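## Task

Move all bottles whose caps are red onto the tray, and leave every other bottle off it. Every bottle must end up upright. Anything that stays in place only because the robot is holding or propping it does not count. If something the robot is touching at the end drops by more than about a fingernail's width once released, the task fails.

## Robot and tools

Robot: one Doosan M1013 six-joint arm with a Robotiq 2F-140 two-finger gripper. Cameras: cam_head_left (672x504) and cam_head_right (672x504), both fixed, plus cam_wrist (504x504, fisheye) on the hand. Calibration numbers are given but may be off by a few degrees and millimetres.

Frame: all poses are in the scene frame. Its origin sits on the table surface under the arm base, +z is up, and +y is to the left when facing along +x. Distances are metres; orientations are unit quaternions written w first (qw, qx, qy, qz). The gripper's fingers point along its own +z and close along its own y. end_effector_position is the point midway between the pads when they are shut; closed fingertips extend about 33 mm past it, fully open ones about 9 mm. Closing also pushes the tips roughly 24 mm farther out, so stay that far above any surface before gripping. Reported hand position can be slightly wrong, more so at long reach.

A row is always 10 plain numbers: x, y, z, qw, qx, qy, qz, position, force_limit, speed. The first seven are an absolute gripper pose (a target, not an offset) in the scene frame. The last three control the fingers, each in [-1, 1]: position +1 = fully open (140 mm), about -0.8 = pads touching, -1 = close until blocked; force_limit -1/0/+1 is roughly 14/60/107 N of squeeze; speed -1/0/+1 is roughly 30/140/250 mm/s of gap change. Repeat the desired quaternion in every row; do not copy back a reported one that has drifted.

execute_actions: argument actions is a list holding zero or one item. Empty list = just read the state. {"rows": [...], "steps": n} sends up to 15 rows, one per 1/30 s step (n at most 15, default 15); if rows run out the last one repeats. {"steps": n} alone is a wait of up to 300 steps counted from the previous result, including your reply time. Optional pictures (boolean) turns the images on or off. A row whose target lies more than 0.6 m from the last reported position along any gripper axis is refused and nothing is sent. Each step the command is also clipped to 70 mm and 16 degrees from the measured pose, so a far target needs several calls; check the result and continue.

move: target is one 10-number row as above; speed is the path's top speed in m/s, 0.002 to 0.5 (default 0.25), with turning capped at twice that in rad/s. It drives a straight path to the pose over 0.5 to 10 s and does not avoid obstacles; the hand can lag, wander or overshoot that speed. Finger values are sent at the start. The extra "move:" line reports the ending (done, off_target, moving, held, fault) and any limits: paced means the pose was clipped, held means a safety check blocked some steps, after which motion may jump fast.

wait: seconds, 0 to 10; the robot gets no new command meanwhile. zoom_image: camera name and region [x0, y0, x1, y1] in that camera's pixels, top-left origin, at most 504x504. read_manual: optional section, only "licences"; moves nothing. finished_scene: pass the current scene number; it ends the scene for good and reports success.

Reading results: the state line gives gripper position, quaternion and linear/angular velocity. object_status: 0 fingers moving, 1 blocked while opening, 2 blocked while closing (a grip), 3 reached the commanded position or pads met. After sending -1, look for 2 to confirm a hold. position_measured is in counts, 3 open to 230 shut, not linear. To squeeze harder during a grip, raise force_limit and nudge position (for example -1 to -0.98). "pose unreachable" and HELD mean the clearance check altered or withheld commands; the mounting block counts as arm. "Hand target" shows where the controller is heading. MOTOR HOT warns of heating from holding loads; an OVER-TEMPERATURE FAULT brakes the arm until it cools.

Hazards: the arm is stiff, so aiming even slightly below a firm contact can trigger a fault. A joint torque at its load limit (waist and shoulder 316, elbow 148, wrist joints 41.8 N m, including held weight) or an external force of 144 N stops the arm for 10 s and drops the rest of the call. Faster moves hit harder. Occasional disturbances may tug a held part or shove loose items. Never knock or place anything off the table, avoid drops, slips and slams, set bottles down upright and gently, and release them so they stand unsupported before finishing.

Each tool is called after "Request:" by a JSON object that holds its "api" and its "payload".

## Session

Request:
{"api": "execute_actions", "payload": {"actions": []}}

Scene clock: 0.00 s of 6400.00 s.
end_effector_position=(+0.6886, -0.1903, +0.2298) position_measured=3 object_status=3 end_effector_quat_wxyz=(+0.027, +0.732, -0.680, +0.036) end_effector_velocity=(+0.000, -0.000, -0.000) end_effector_angular_velocity=(-0.001, -0.000, -0.000)
Joint positions: [-0.233  0.307  1.666 -0.088  1.132  2.823]
Joint velocities: [-0.     0.     0.    -0.001 -0.001  0.001]
Hand target: +0.689, -0.190, +0.230; +0.027, +0.732, -0.680, +0.036
camera_calibration (this result's frames):
cam_wrist: T_world_to_cam=[[-0.990995, -0.125148, 0.0476102, 0.63739], [-0.108822, 0.959943, 0.258201, 0.205085], [-0.0780165, 0.250695, -0.964917, 0.503061], [0, 0, 0, 1]] pos_world=[0.693216, -0.243216, 0.402113]

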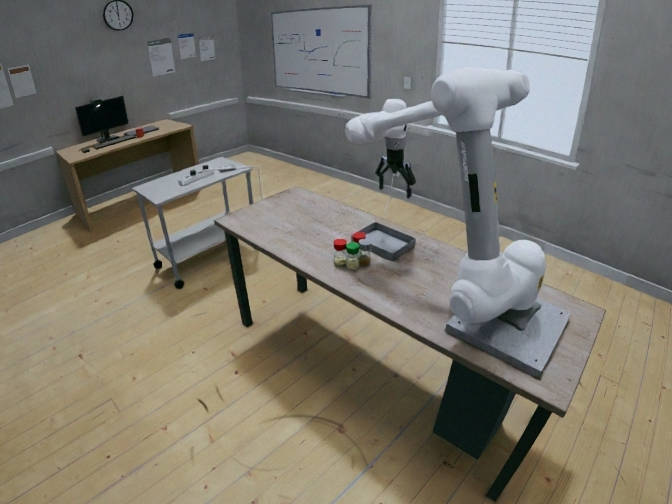

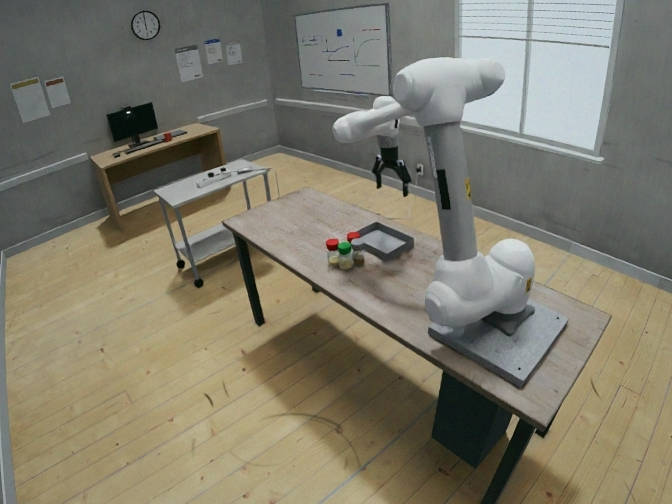

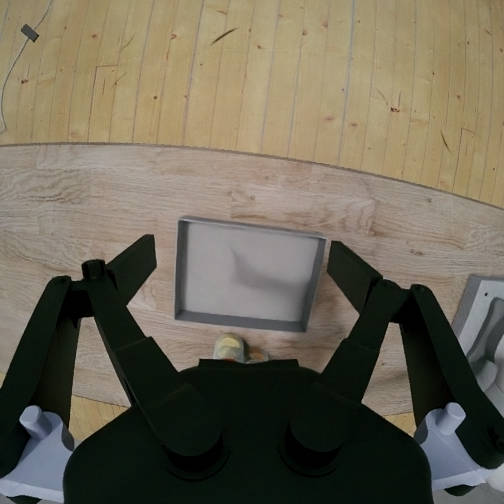

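Request:
{"api": "zoom_image", "payload": {"camera": "cam_head_left", "region": [310, 210, 430, 290]}}

Request:
{"api": "zoom_image", "payload": {"camera": "cam_head_right", "region": [310, 210, 430, 290]}}

Region (310, 210, 430, 290) of cam_head_left's 672x504 image, scaled by 4.200, with more detail than that image has.

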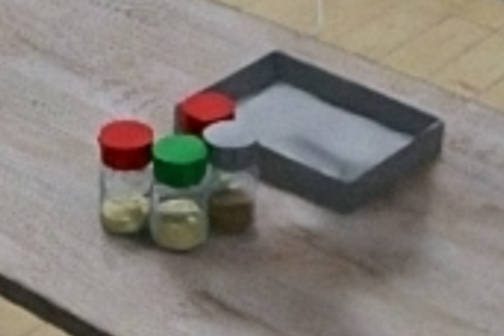

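Region (310, 210, 430, 290) of cam_head_right's 672x504 image, scaled by 4.200, with more detail than that image has.

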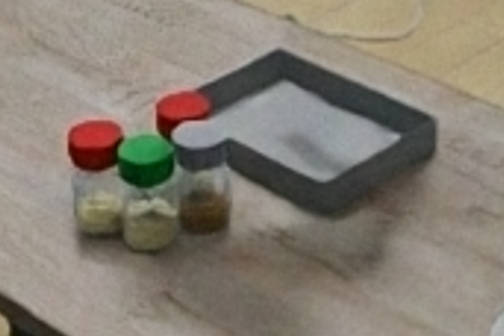

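Request:
{"api": "move", "payload": {"target": [0.69, 0.058, 0.17, 0, 0, 1, 0, 0.145, 0, -0.3], "speed": 0.35}}

Request:
{"api": "zoom_image", "payload": {"camera": "cam_wrist", "region": [150, 110, 330, 290]}}

Scene clock: 53.13 s of 6400.00 s.
end_effector_position=(+0.6899, +0.0581, +0.1700) position_measured=111 object_status=3 end_effector_quat_wxyz=(+0.000, -0.000, +1.000, -0.000) end_effector_velocity=(-0.000, +0.001, -0.001) end_effector_angular_velocity=(-0.000, +0.001, -0.002)
Joint positions: [0.082 0.334 1.743 0.002 1.066 4.744]
Joint velocities: [ 0.001  0.001  0.001 -0.    -0.001  0.004]
Hand target: +0.690, +0.058, +0.170; +0.000, +0.000, +1.000, -0.000
Off the commanded pose: 0.000 m, 0 deg.
After step 90, 47.37 s passed at rest.
move: done
camera_calibration (this result's frames):
cam_wrist: T_world_to_cam=[[-0.0570741, 0.996964, 0.0529593, -0.0378114], [0.93817, 0.0354156, 0.34436, -0.70107], [0.341439, 0.0693388, -0.937343, 0.099696], [0, 0, 0, 1]] pos_world=[0.621525, 0.0556126, 0.336872]

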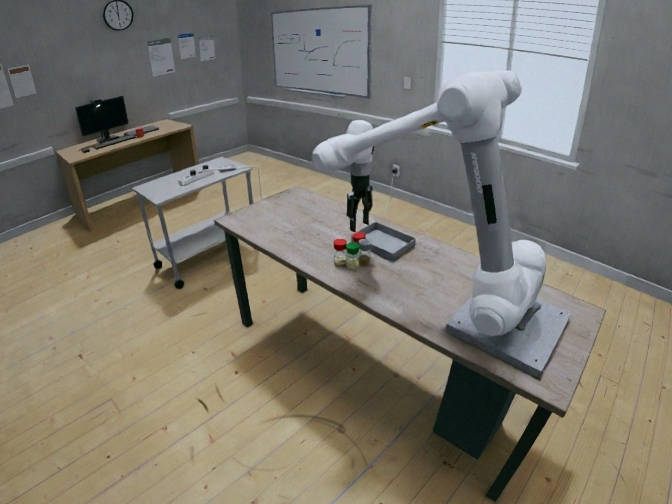

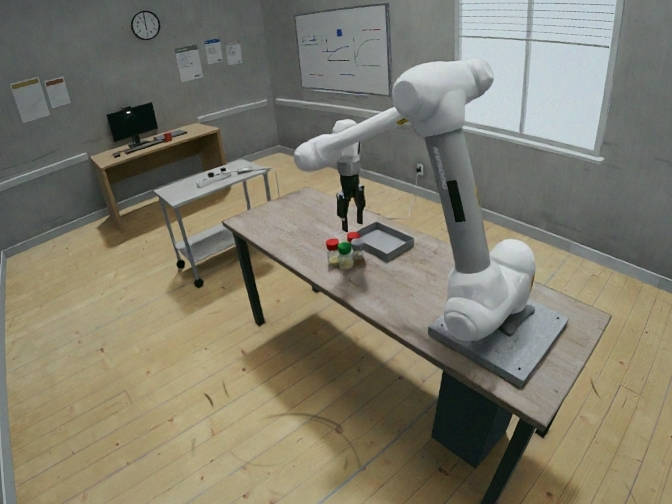

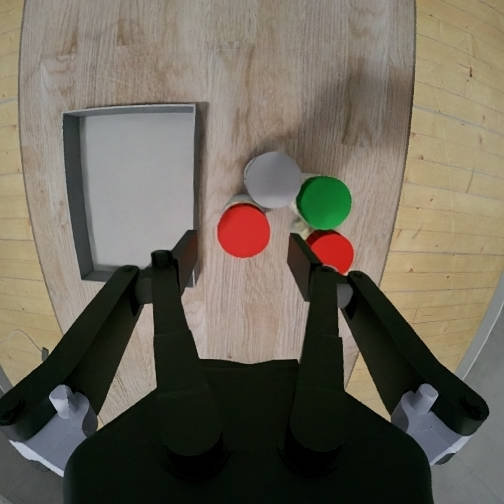

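Region (150, 110, 330, 290) of cam_wrist's 504x504 image, scaled by 2.800, with more detail than that image has.

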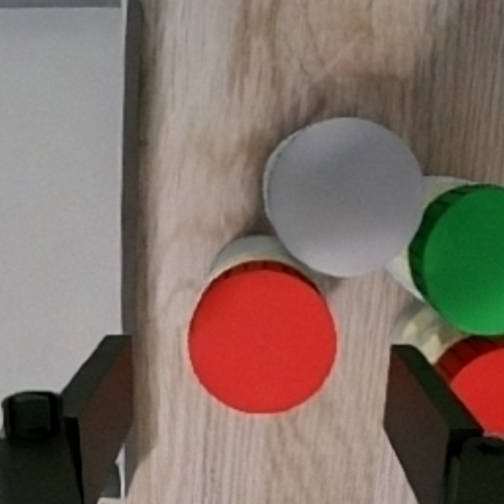

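Request:
{"api": "move", "payload": {"target": [0.688, 0.059, 0.09, 0, 0, 1, 0, 0.02, 0, 0.3], "speed": 0.1}}

Scene clock: 111.00 s of 6400.00 s.
end_effector_position=(+0.6879, +0.0590, +0.0900) position_measured=127 object_status=3 end_effector_quat_wxyz=(+0.000, +0.000, +1.000, +0.000) end_effector_velocity=(-0.000, -0.000, -0.001) end_effector_angular_velocity=(-0.000, +0.001, +0.001)
Joint positions: [0.083 0.403 1.812 0.002 0.928 4.746]
Joint velocities: [-0.     0.001  0.001 -0.    -0.    -0.001]
Hand target: +0.688, +0.059, +0.090; -0.000, -0.000, +1.000, -0.000
Off the commanded pose: 0.000 m, 0 deg.
After step 90, 53.73 s passed at rest.
move: done
camera_calibration (this result's frames):
cam_wrist: T_world_to_cam=[[-0.0570389, 0.996959, 0.0530928, -0.034638], [0.938197, 0.0353417, 0.344294, -0.671709], [0.34137, 0.0694496, -0.93736, 0.0253838], [0, 0, 0, 1]] pos_world=[0.619554, 0.0565091, 0.256898]

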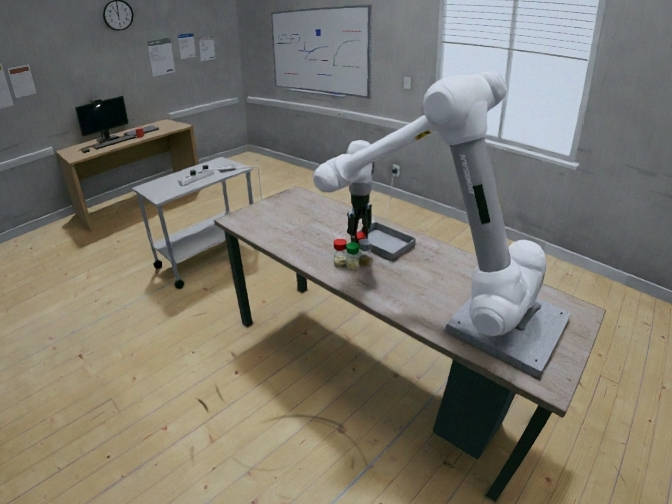

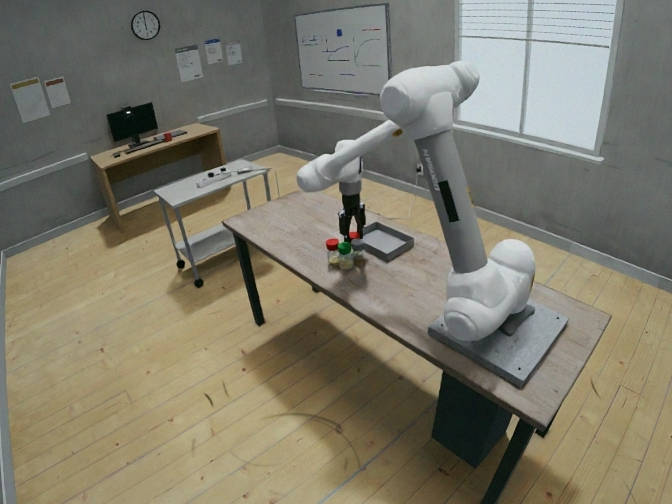

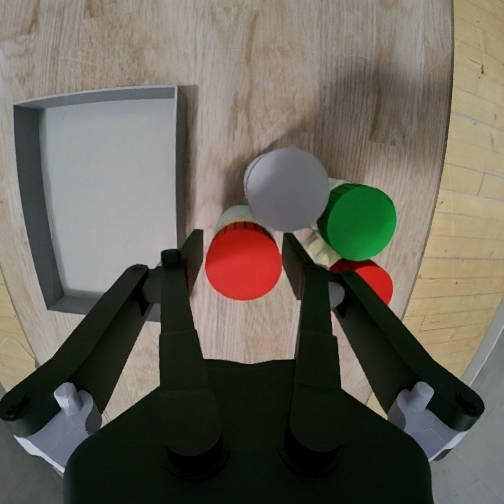

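Request:
{"api": "move", "payload": {"target": [0.688, 0.059, 0.09, 0, 0, 1, 0, -1, 0, -0.5], "speed": 0.1}}

Request:
{"api": "move", "payload": {"target": [0.694, 0.053, 0.155, 0, 0, 1, 0, -1, 0, -0.5], "speed": 0.12}}

Request:
{"api": "move", "payload": {"target": [0.63, -0.095, 0.155, 0, 0, 1, 0, -1, 0, -0.5], "speed": 0.2}}

Scene clock: 120.37 s of 6400.00 s.
end_effector_position=(+0.6880, +0.0590, +0.0900) position_measured=153 object_status=2 end_effector_quat_wxyz=(+0.000, -0.000, +1.000, -0.000) end_effector_velocity=(-0.000, +0.000, -0.000) end_effector_angular_velocity=(+0.001, +0.001, -0.001)
Joint positions: [0.083 0.403 1.812 0.002 0.928 4.746]
Joint velocities: [-0.     0.    -0.     0.001  0.001  0.001]
Hand target: +0.688, +0.059, +0.090; +0.000, -0.000, +1.000, -0.000
Off the commanded pose: 0.000 m, 0 deg.
After step 90, 5.67 s passed at rest.
move: done
camera_calibration (this result's frames):
cam_wrist: T_world_to_cam=[[-0.0570685, 0.996959, 0.0530616, -0.0346038], [0.938165, 0.0353741, 0.344376, -0.671811], [0.341452, 0.0694336, -0.937331, 0.025267], [0, 0, 0, 1]] pos_world=[0.619668, 0.0565089, 0.256875]

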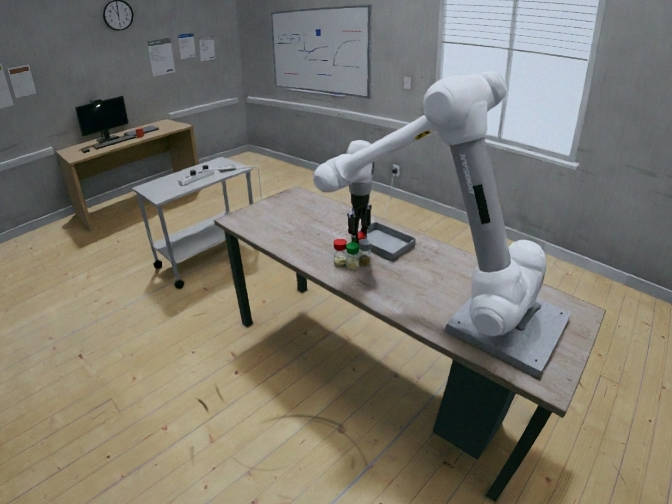

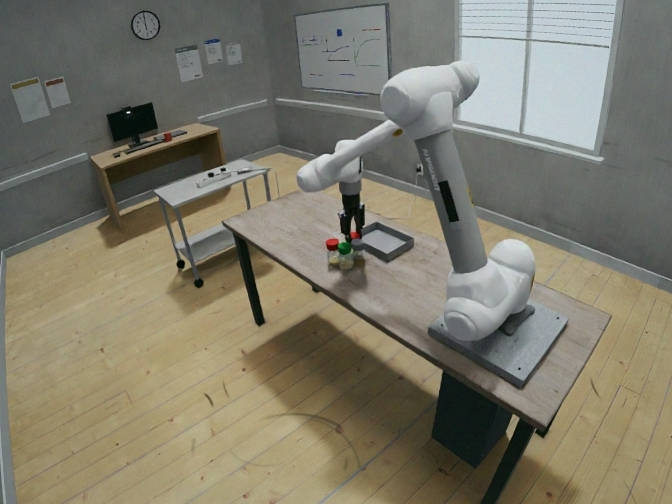

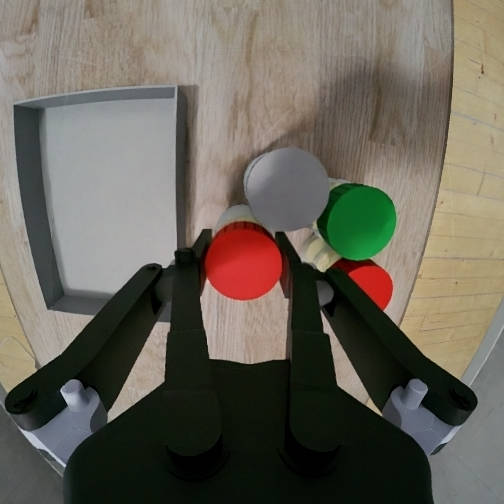

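Scene clock: 121.23 s of 6400.00 s.
end_effector_position=(+0.6941, +0.0530, +0.1549) position_measured=153 object_status=2 end_effector_quat_wxyz=(-0.000, -0.000, +1.000, -0.000) end_effector_velocity=(-0.000, +0.000, +0.001) end_effector_angular_velocity=(-0.001, +0.001, +0.001)
Joint positions: [0.074 0.351 1.749 0.002 1.042 4.737]
Joint velocities: [ 0.001 -0.001 -0.001 -0.001  0.002 -0.   ]
Hand target: +0.694, +0.053, +0.155; +0.000, +0.000, +1.000, +0.000
Off the commanded pose: 0.000 m, 0 deg.
move: done
camera_calibration (this result's frames):
cam_wrist: T_world_to_cam=[[-0.0570451, 0.996959, 0.0530827, -0.0317463], [0.938223, 0.0353563, 0.344221, -0.699631], [0.341297, 0.0694395, -0.937387, 0.0845845], [0, 0, 0, 1]] pos_world=[0.62573, 0.0505126, 0.321801]

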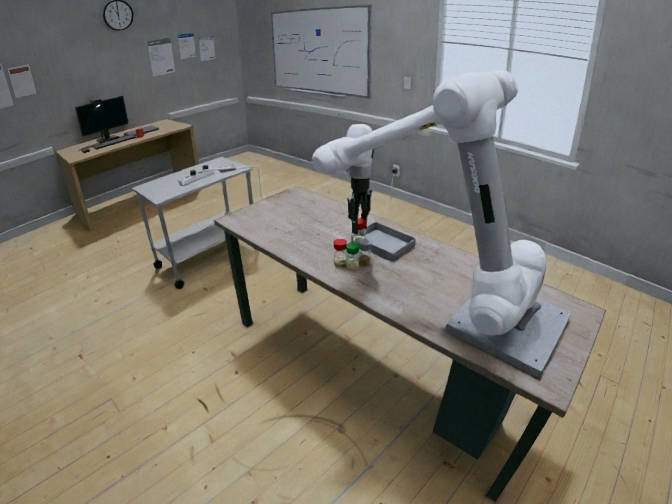

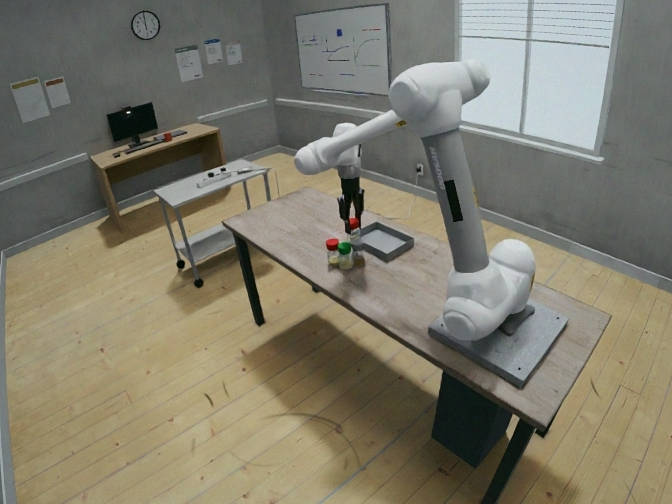

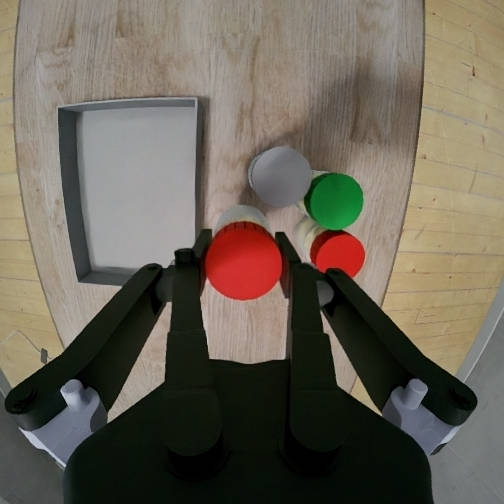

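Scene clock: 122.43 s of 6400.00 s.
end_effector_position=(+0.6300, -0.0950, +0.1551) position_measured=153 object_status=2 end_effector_quat_wxyz=(+0.000, -0.000, +1.000, +0.000) end_effector_velocity=(-0.001, -0.000, -0.000) end_effector_angular_velocity=(+0.000, +0.001, +0.001)
Joint positions: [-0.156  0.268  1.866  0.002  1.01   4.506]
Joint velocities: [-0.001 -0.     0.    -0.     0.001 -0.001]
Hand target: +0.630, -0.095, +0.155; +0.000, -0.000, +1.000, +0.000
Off the commanded pose: 0.000 m, 0 deg.
move: done
camera_calibration (this result's frames):
cam_wrist: T_world_to_cam=[[-0.0570799, 0.996951, 0.0531951, 0.112188], [0.938205, 0.035347, 0.344269, -0.634365], [0.34134, 0.0695588, -0.937363, 0.116831], [0, 0, 0, 1]] pos_world=[0.561689, -0.0975497, 0.321937]

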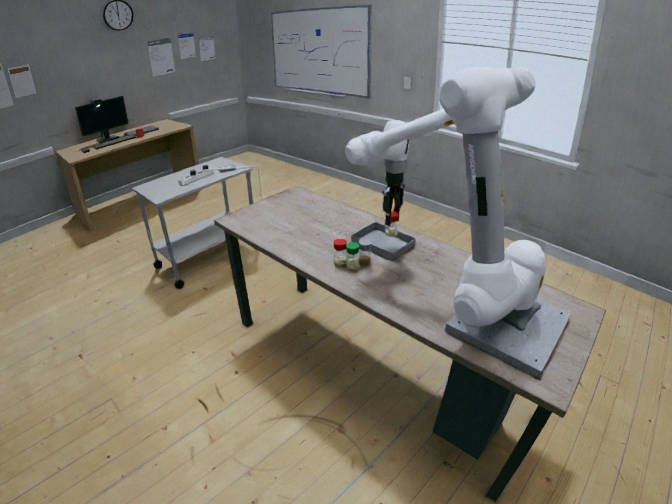

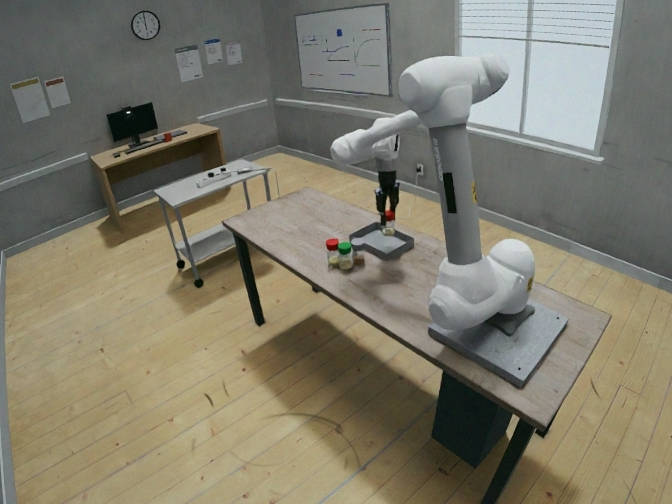

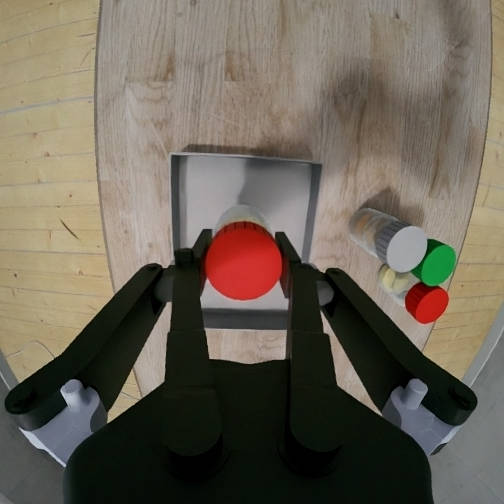

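Request:
{"api": "move", "payload": {"target": [0.63, -0.095, 0.102, 0, 0, 1, 0, -1, 0, -0.5], "speed": 0.08}}

Request:
{"api": "move", "payload": {"target": [0.63, -0.095, 0.095, 0, 0, 1, 0, -1, 0, -0.5], "speed": 0.012}}

Request:
{"api": "zoom_image", "payload": {"camera": "cam_wrist", "region": [150, 130, 350, 310]}}

Request:
{"api": "move", "payload": {"target": [0.63, -0.095, 0.095, 0, 0, 1, 0, 0.145, 0, -0.3], "speed": 0.05}}

Request:
{"api": "zoom_image", "payload": {"camera": "cam_wrist", "region": [150, 130, 350, 310]}}

Request:
{"api": "move", "payload": {"target": [0.635, -0.09, 0.17, 0, 0, 1, 0, 0.145, 0, -0.3], "speed": 0.15}}

Request:
{"api": "move", "payload": {"target": [0.708, 0.154, 0.17, 0, 0, 1, 0, 0.145, 0, -0.3], "speed": 0.25}}

Request:
{"api": "zoom_image", "payload": {"camera": "cam_wrist", "region": [150, 110, 330, 290]}}

Scene clock: 144.67 s of 6400.00 s.
end_effector_position=(+0.6299, -0.0950, +0.1020) position_measured=153 object_status=2 end_effector_quat_wxyz=(+0.000, +0.000, +1.000, -0.000) end_effector_velocity=(+0.000, +0.000, -0.000) end_effector_angular_velocity=(-0.001, +0.001, +0.002)
Joint positions: [-0.156  0.319  1.91   0.002  0.914  4.506]
Joint velocities: [ 0.001  0.001 -0.001 -0.001  0.001 -0.001]
Hand target: +0.630, -0.095, +0.102; -0.000, -0.000, +1.000, +0.000
Off the commanded pose: 0.000 m, 0 deg.
After step 90, 18.27 s passed at rest.
move: done
camera_calibration (this result's frames):
cam_wrist: T_world_to_cam=[[-0.05704, 0.99696, 0.053069, 0.114952], [0.938199, 0.0353515, 0.344286, -0.616011], [0.341363, 0.0694273, -0.937364, 0.0671103], [0, 0, 0, 1]] pos_world=[0.561589, -0.0974851, 0.26889]

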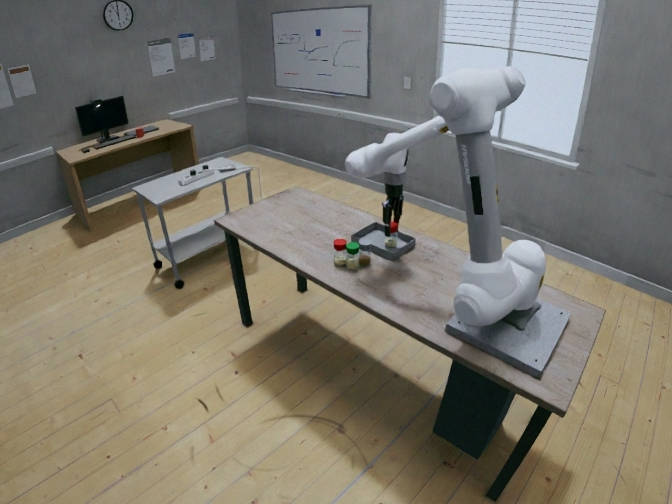

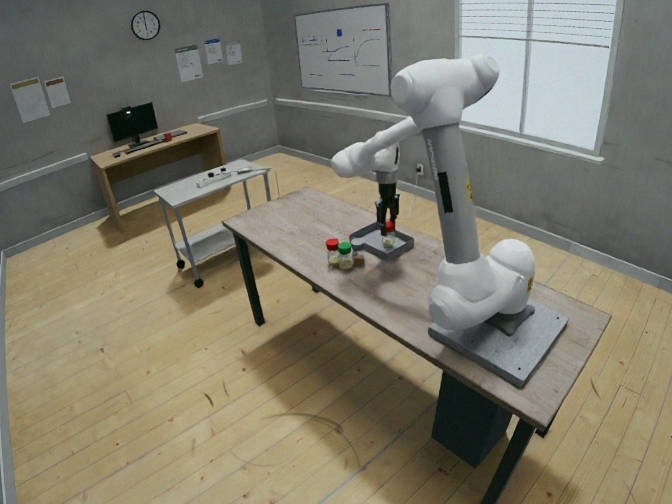

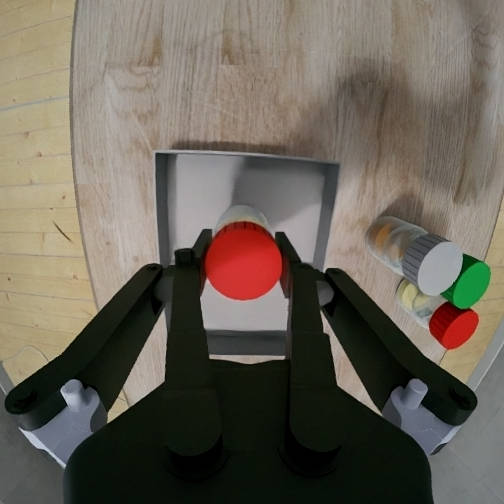

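Scene clock: 145.47 s of 6400.00 s.
end_effector_position=(+0.6300, -0.0950, +0.0950) position_measured=153 object_status=2 end_effector_quat_wxyz=(+0.000, -0.000, +1.000, -0.000) end_effector_velocity=(-0.000, -0.000, -0.000) end_effector_angular_velocity=(+0.000, +0.001, -0.001)
Joint positions: [-0.156  0.327  1.915  0.002  0.901  4.506]
Joint velocities: [-0.     0.     0.     0.     0.001  0.001]
Hand target: +0.630, -0.095, +0.095; -0.000, -0.000, +1.000, -0.000
Off the commanded pose: 0.000 m, 0 deg.
move: done
camera_calibration (this result's frames):
cam_wrist: T_world_to_cam=[[-0.0570463, 0.996961, 0.0530606, 0.115342], [0.938208, 0.0353621, 0.34426, -0.613645], [0.341338, 0.0694207, -0.937374, 0.0605304], [0, 0, 0, 1]] pos_world=[0.561645, -0.0974933, 0.261873]

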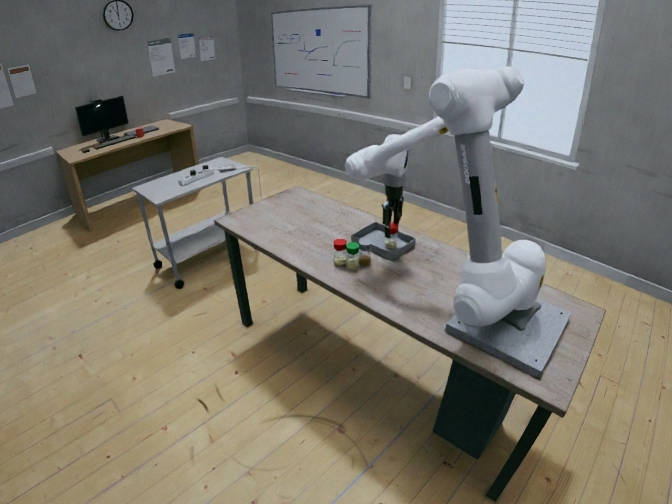

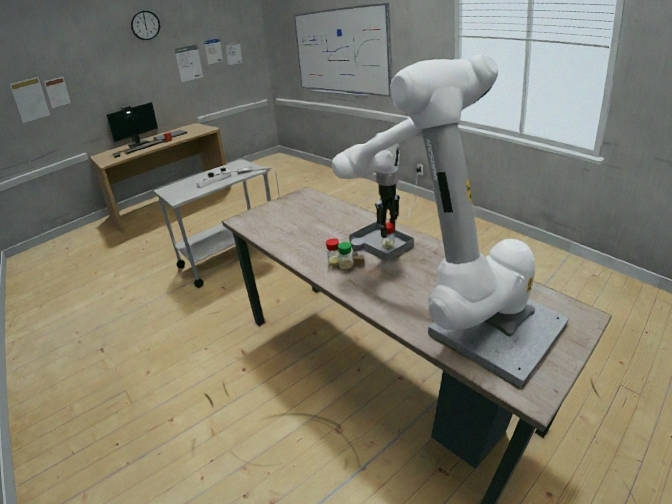

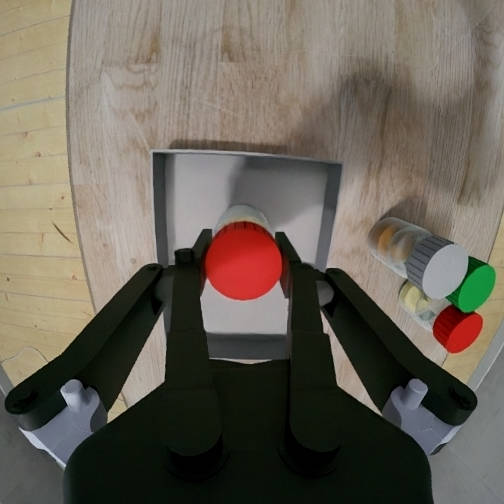

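Region (150, 130, 350, 310) of cam_wrist's 504x504 image, scaled by 2.520, with more detail than that image has; it fills the top 454 rows of this view, and the rest is white.

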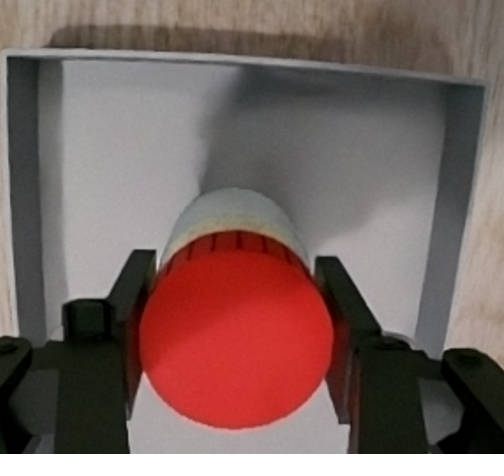

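Scene clock: 146.17 s of 6400.00 s.
end_effector_position=(+0.6300, -0.0950, +0.0950) position_measured=111 object_status=3 end_effector_quat_wxyz=(-0.000, +0.000, +1.000, +0.000) end_effector_velocity=(+0.001, -0.001, +0.000) end_effector_angular_velocity=(-0.001, -0.001, +0.001)
Joint positions: [-0.156  0.327  1.915  0.002  0.901  4.506]
Joint velocities: [-0.001  0.    -0.001 -0.001 -0.001 -0.001]
Hand target: +0.630, -0.095, +0.095; +0.000, +0.000, +1.000, -0.000
Off the commanded pose: 0.000 m, 0 deg.
move: done
camera_calibration (this result's frames):
cam_wrist: T_world_to_cam=[[-0.0570295, 0.99696, 0.053089, 0.11532], [0.938215, 0.0353378, 0.344244, -0.613642], [0.341321, 0.069441, -0.937378, 0.0605217], [0, 0, 0, 1]] pos_world=[0.561647, -0.0974871, 0.261852]

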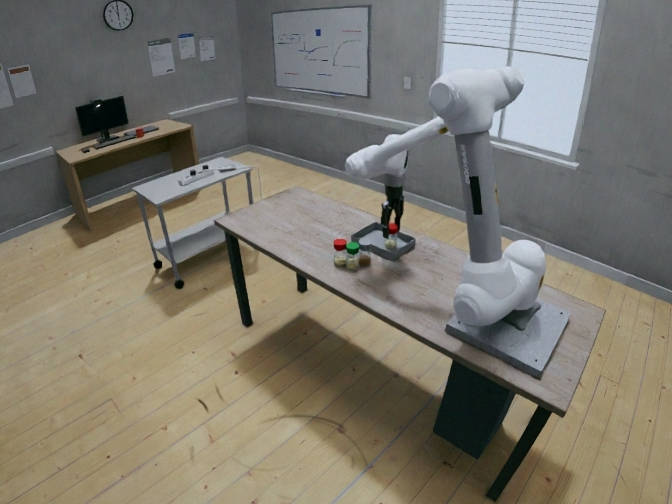

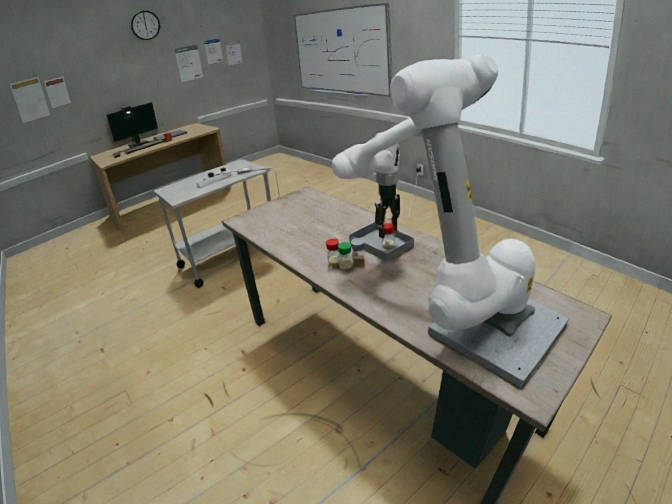

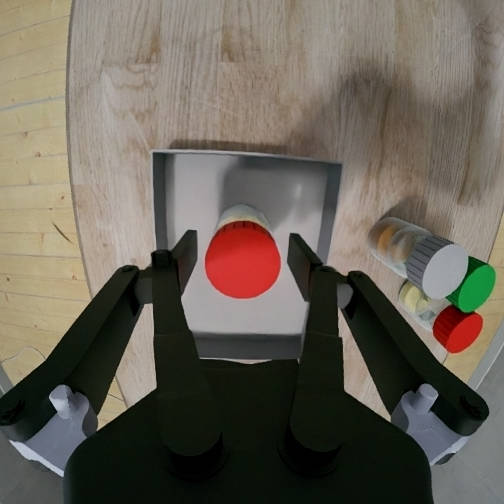

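Region (150, 130, 350, 310) of cam_wrist's 504x504 image, scaled by 2.520, with more detail than that image has; it fills the top 454 rows of this view, and the rest is white.

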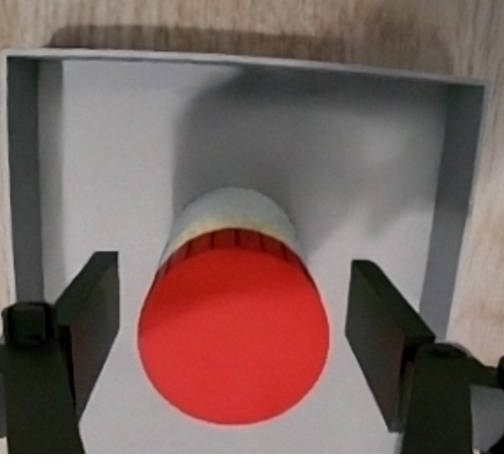

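Scene clock: 147.03 s of 6400.00 s.
end_effector_position=(+0.6351, -0.0900, +0.1700) position_measured=111 object_status=3 end_effector_quat_wxyz=(-0.000, +0.000, +1.000, -0.000) end_effector_velocity=(+0.000, +0.001, +0.001) end_effector_angular_velocity=(+0.000, -0.001, +0.001)
Joint positions: [-0.147  0.261  1.844  0.002  1.039  4.516]
Joint velocities: [ 0.001 -0.001 -0.001  0.     0.001 -0.   ]
Hand target: +0.635, -0.090, +0.170; -0.000, +0.000, +1.000, -0.000
Off the commanded pose: 0.000 m, 0 deg.
move: done
camera_calibration (this result's frames):
cam_wrist: T_world_to_cam=[[-0.0570352, 0.99696, 0.0530839, 0.106674], [0.938222, 0.0353463, 0.344225, -0.644402], [0.341302, 0.0694374, -0.937385, 0.128722], [0, 0, 0, 1]] pos_world=[0.566743, -0.0925103, 0.336819]

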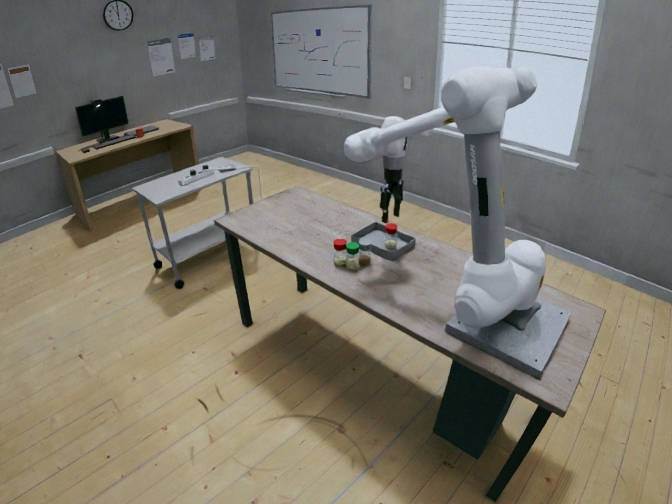

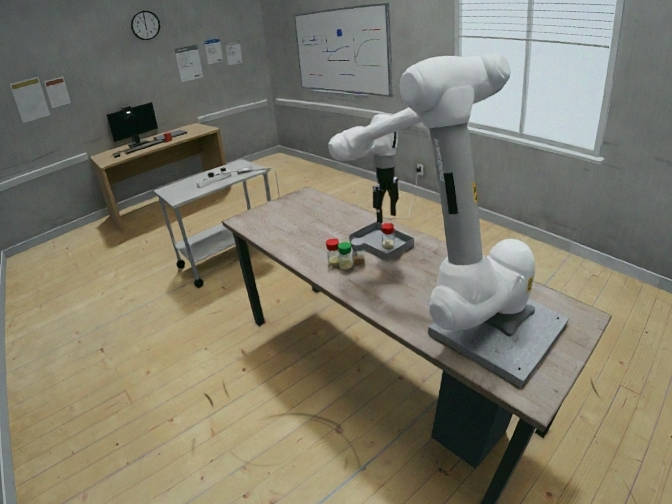

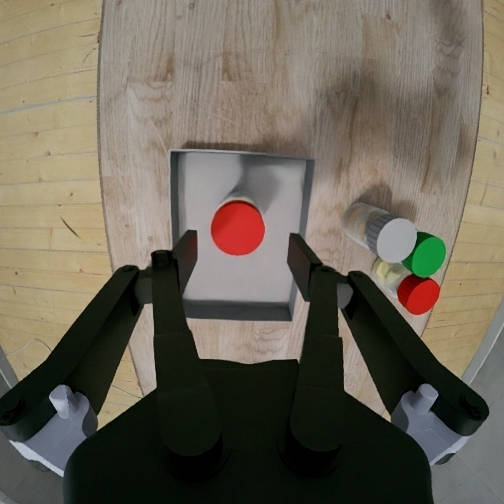

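Scene clock: 148.47 s of 6400.00 s.
end_effector_position=(+0.7079, +0.1541, +0.1699) position_measured=111 object_status=3 end_effector_quat_wxyz=(+0.000, +0.000, +1.000, -0.000) end_effector_velocity=(-0.000, +0.001, -0.000) end_effector_angular_velocity=(+0.000, +0.000, +0.000)
Joint positions: [0.214 0.38  1.677 0.002 1.086 4.877]
Joint velocities: [ 0.001  0.     0.     0.001 -0.     0.001]
Hand target: +0.708, +0.154, +0.170; +0.000, +0.000, +1.000, -0.000
Off the commanded pose: 0.000 m, 0 deg.
move: done
camera_calibration (this result's frames):
cam_wrist: T_world_to_cam=[[-0.0569928, 0.996972, 0.0529043, -0.132518], [0.938208, 0.0353653, 0.344261, -0.721366], [0.341348, 0.0692556, -0.937382, 0.0868331], [0, 0, 0, 1]] pos_world=[0.639598, 0.151615, 0.336745]

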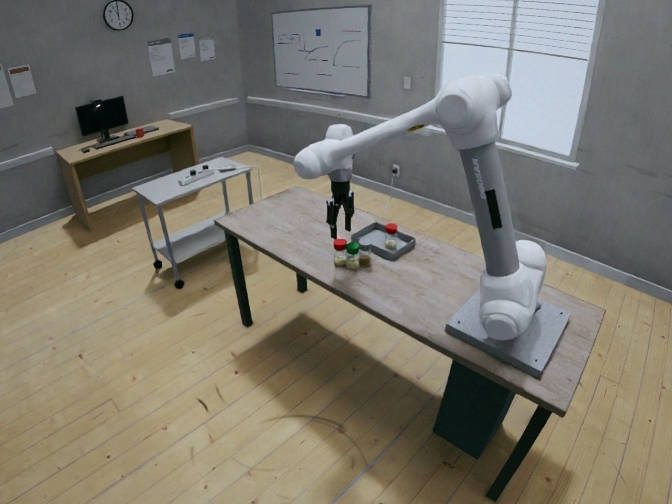

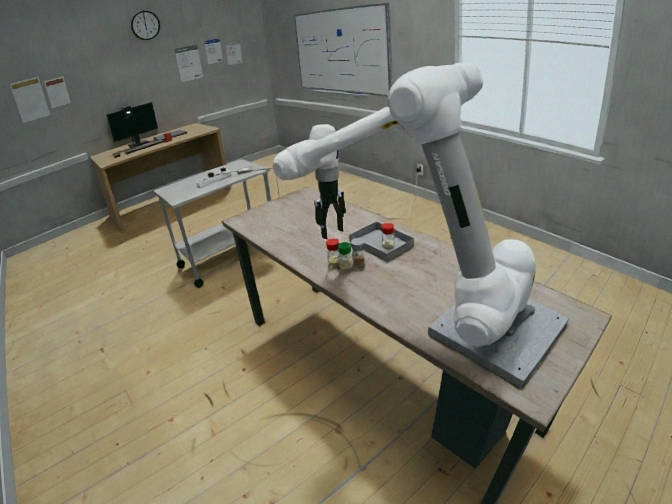

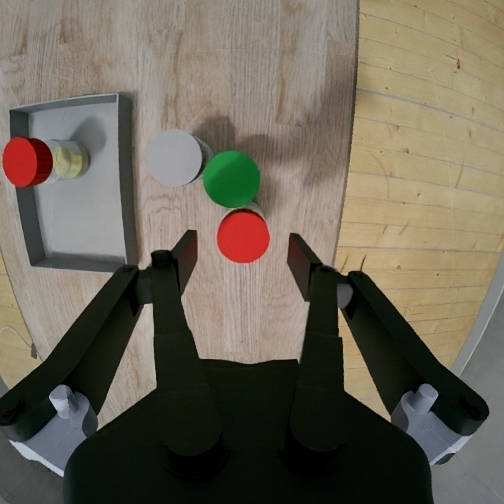

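Region (150, 110, 330, 290) of cam_wrist's 504x504 image, scaled by 2.800, with more detail than that image has.

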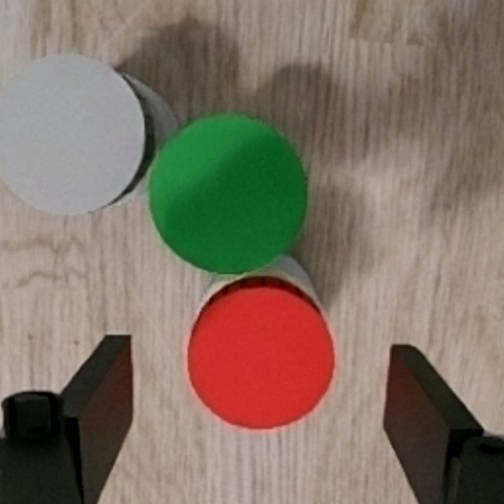

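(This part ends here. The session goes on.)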